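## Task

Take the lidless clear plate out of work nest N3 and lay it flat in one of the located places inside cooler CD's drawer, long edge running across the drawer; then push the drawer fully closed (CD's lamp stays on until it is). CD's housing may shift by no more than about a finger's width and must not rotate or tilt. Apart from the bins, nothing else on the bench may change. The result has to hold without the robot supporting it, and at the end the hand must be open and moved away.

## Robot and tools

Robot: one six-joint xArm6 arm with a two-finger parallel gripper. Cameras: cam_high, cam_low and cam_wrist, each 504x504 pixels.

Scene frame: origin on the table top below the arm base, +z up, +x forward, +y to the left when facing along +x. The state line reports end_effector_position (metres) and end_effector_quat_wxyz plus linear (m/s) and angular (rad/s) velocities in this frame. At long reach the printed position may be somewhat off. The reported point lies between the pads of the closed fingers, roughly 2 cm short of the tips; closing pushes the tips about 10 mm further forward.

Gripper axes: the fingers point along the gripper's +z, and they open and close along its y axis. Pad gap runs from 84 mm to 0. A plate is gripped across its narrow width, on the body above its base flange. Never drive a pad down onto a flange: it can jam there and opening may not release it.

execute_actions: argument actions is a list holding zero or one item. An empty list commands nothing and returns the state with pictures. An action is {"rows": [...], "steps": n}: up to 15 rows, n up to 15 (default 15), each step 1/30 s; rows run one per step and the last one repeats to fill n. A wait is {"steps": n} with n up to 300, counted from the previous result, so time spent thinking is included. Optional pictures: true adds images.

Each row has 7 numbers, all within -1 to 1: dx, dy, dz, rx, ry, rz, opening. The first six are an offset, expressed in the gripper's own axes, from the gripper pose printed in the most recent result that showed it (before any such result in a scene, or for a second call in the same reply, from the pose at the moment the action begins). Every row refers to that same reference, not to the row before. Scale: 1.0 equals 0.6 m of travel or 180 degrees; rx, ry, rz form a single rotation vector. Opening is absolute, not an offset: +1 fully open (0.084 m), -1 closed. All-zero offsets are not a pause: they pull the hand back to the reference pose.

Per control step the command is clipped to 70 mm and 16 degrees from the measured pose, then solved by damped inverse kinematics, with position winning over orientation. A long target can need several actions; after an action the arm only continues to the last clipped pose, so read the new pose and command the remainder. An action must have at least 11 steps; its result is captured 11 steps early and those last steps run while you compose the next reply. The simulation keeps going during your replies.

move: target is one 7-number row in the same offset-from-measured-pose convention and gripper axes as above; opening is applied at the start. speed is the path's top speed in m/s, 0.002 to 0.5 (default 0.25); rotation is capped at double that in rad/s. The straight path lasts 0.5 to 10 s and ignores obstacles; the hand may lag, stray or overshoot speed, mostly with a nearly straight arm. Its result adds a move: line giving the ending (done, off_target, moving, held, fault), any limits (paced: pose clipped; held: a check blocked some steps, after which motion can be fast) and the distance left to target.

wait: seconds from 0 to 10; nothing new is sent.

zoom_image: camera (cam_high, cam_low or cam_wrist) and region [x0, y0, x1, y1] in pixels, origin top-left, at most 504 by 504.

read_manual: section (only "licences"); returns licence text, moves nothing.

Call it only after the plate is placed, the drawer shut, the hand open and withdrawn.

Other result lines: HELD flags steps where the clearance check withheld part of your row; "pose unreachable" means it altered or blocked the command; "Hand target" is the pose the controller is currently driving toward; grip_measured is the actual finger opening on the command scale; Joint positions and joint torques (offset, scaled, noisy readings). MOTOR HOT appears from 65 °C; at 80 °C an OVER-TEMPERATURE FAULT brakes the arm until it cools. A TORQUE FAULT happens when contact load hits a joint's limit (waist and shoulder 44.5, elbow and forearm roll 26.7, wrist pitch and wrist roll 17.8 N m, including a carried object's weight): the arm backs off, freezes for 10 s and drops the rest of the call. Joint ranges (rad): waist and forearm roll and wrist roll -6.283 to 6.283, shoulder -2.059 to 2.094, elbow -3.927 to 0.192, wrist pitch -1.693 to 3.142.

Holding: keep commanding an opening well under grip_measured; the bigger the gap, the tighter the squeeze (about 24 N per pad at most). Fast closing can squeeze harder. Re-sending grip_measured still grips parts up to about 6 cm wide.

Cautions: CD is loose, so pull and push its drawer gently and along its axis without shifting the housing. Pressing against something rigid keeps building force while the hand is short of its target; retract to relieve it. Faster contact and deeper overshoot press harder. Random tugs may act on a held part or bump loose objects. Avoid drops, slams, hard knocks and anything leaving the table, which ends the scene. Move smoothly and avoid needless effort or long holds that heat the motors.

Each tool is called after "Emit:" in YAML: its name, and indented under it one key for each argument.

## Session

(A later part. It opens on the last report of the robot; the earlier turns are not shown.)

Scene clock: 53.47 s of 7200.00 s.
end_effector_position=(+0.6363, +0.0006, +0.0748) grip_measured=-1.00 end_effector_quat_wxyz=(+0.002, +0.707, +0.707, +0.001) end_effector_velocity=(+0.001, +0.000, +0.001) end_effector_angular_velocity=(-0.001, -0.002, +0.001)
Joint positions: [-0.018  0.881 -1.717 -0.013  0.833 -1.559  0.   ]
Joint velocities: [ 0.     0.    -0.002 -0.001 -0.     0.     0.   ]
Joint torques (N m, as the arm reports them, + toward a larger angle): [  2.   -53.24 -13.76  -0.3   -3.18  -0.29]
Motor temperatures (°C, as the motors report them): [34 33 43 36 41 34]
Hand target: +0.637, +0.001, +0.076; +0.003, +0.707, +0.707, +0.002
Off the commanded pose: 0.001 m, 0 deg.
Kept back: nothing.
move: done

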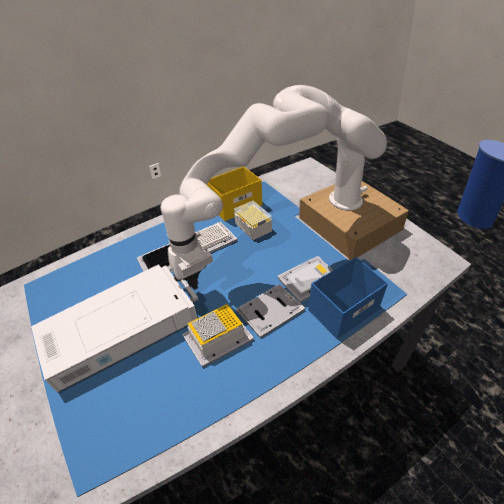

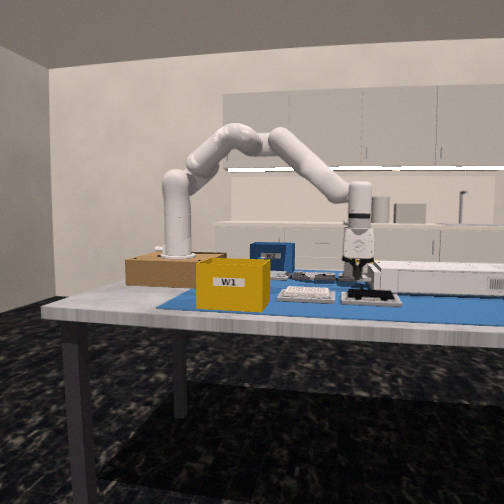

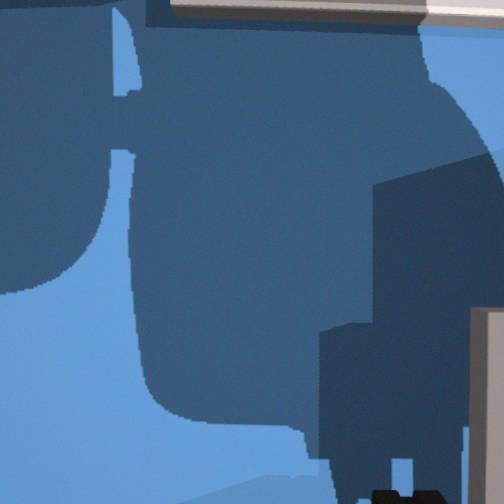

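The drawer has reached its stop and the lamp is off. Retreating now.

Emit:
move:
  target: [0, -0.025, 0, 0, 0, 0, -1]
  speed: 0.05

Emit:
move:
  target: [0, -0.15, -0.25, 0, 0, 0, -1]
  speed: 0.25

Emit:
zoom_image:
  camera: "cam_high"
  region: [110, 230, 270, 350]

Scene clock: 54.73 s of 7200.00 s.
end_effector_position=(+0.6215, +0.0005, +0.0750) grip_measured=-1.00 end_effector_quat_wxyz=(+0.002, +0.707, +0.707, +0.001) end_effector_velocity=(-0.001, -0.001, -0.001) end_effector_angular_velocity=(-0.000, +0.002, -0.002)
Joint positions: [-0.018  0.831 -1.624 -0.013  0.791 -1.558  0.   ]
Joint velocities: [-0.001 -0.002  0.005 -0.001 -0.001  0.001  0.   ]
Joint torques (N m, as the arm reports them, + toward a larger angle): [  0.5  -49.05 -11.31  -0.16  -1.39  -0.43]
Motor temperatures (°C, as the motors report them): [34 33 44 36 41 34]
Hand target: +0.621, +0.001, +0.075; +0.002, +0.707, +0.707, +0.001
Off the commanded pose: 0.000 m, 0 deg.
Kept back: nothing.
move: done

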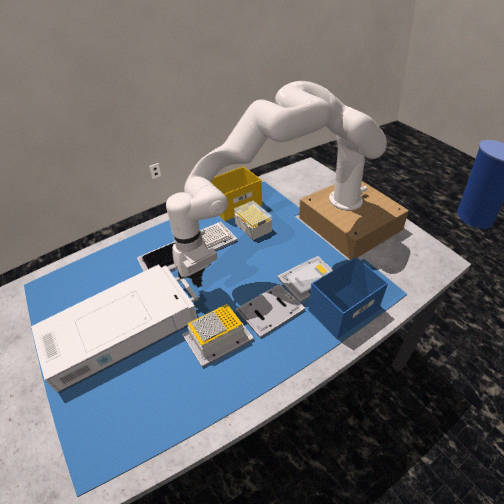

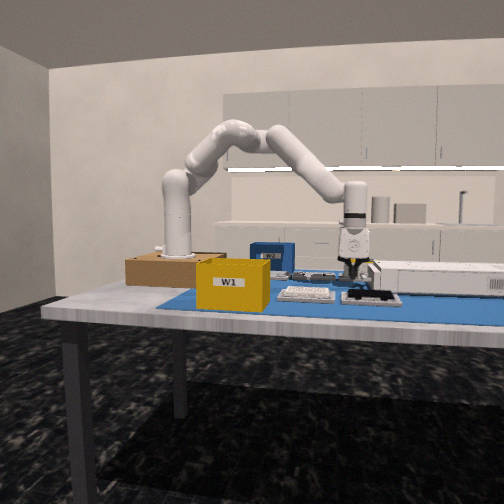

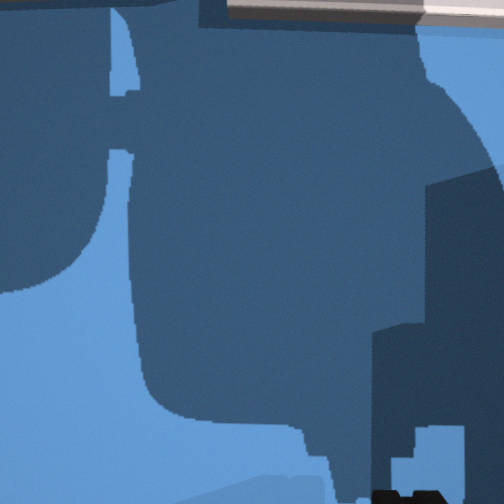

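Scene clock: 55.93 s of 7200.00 s.
end_effector_position=(+0.5307, +0.0007, +0.2238) grip_measured=-1.00 end_effector_quat_wxyz=(+0.001, +0.707, +0.707, +0.000) end_effector_velocity=(+0.004, +0.000, +0.008) end_effector_angular_velocity=(+0.001, -0.016, +0.001)
Joint positions: [-0.015  0.29  -1.226 -0.011  0.935 -1.558  0.   ]
Joint velocities: [ 0.    -0.01  -0.005  0.001 -0.001 -0.002  0.   ]
Joint torques (N m, as the arm reports them, + toward a larger angle): [  0.66 -38.59 -12.07  -0.37  -1.68   0.03]
Motor temperatures (°C, as the motors report them): [34 33 44 36 41 34]
Hand target: +0.531, +0.001, +0.225; +0.002, +0.707, +0.707, +0.001
Off the commanded pose: 0.001 m, 0 deg.
Kept back: nothing.
move: done

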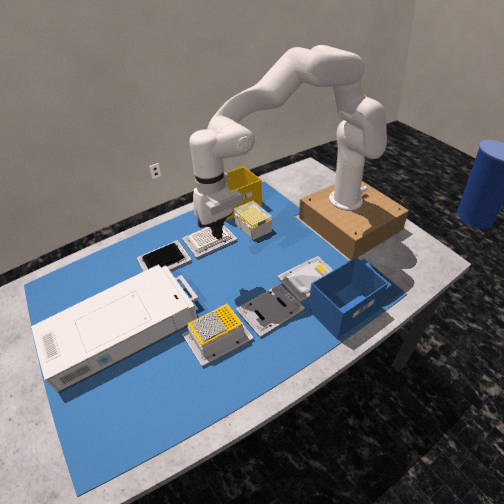

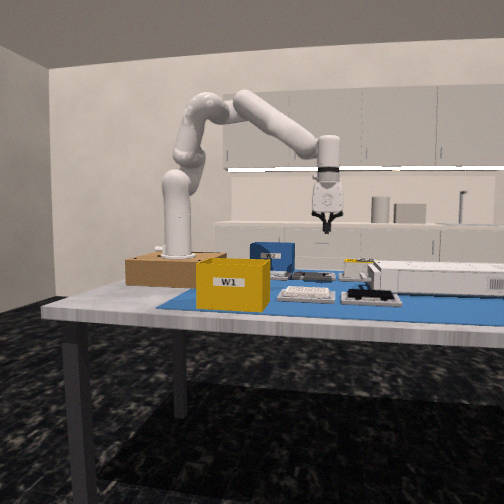

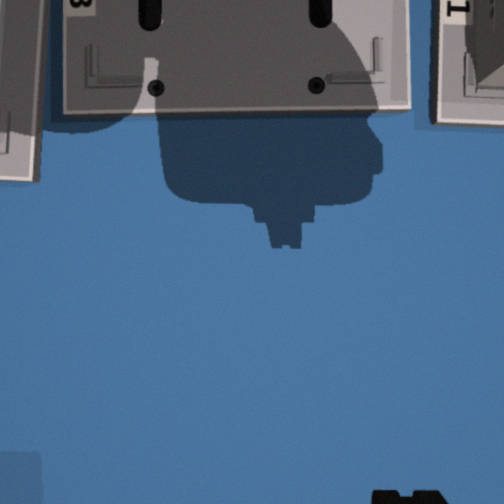

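Region (110, 230, 270, 350) of cam_high's 504x504 image, scaled by 3.150, with more detail than that image has; it fills the top 378 rows of this view, and the rest is white.

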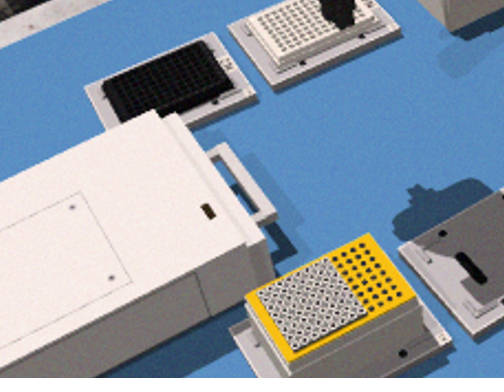

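Emit:
finished_scene:
  scene: 2

The scene is finished: the task was done.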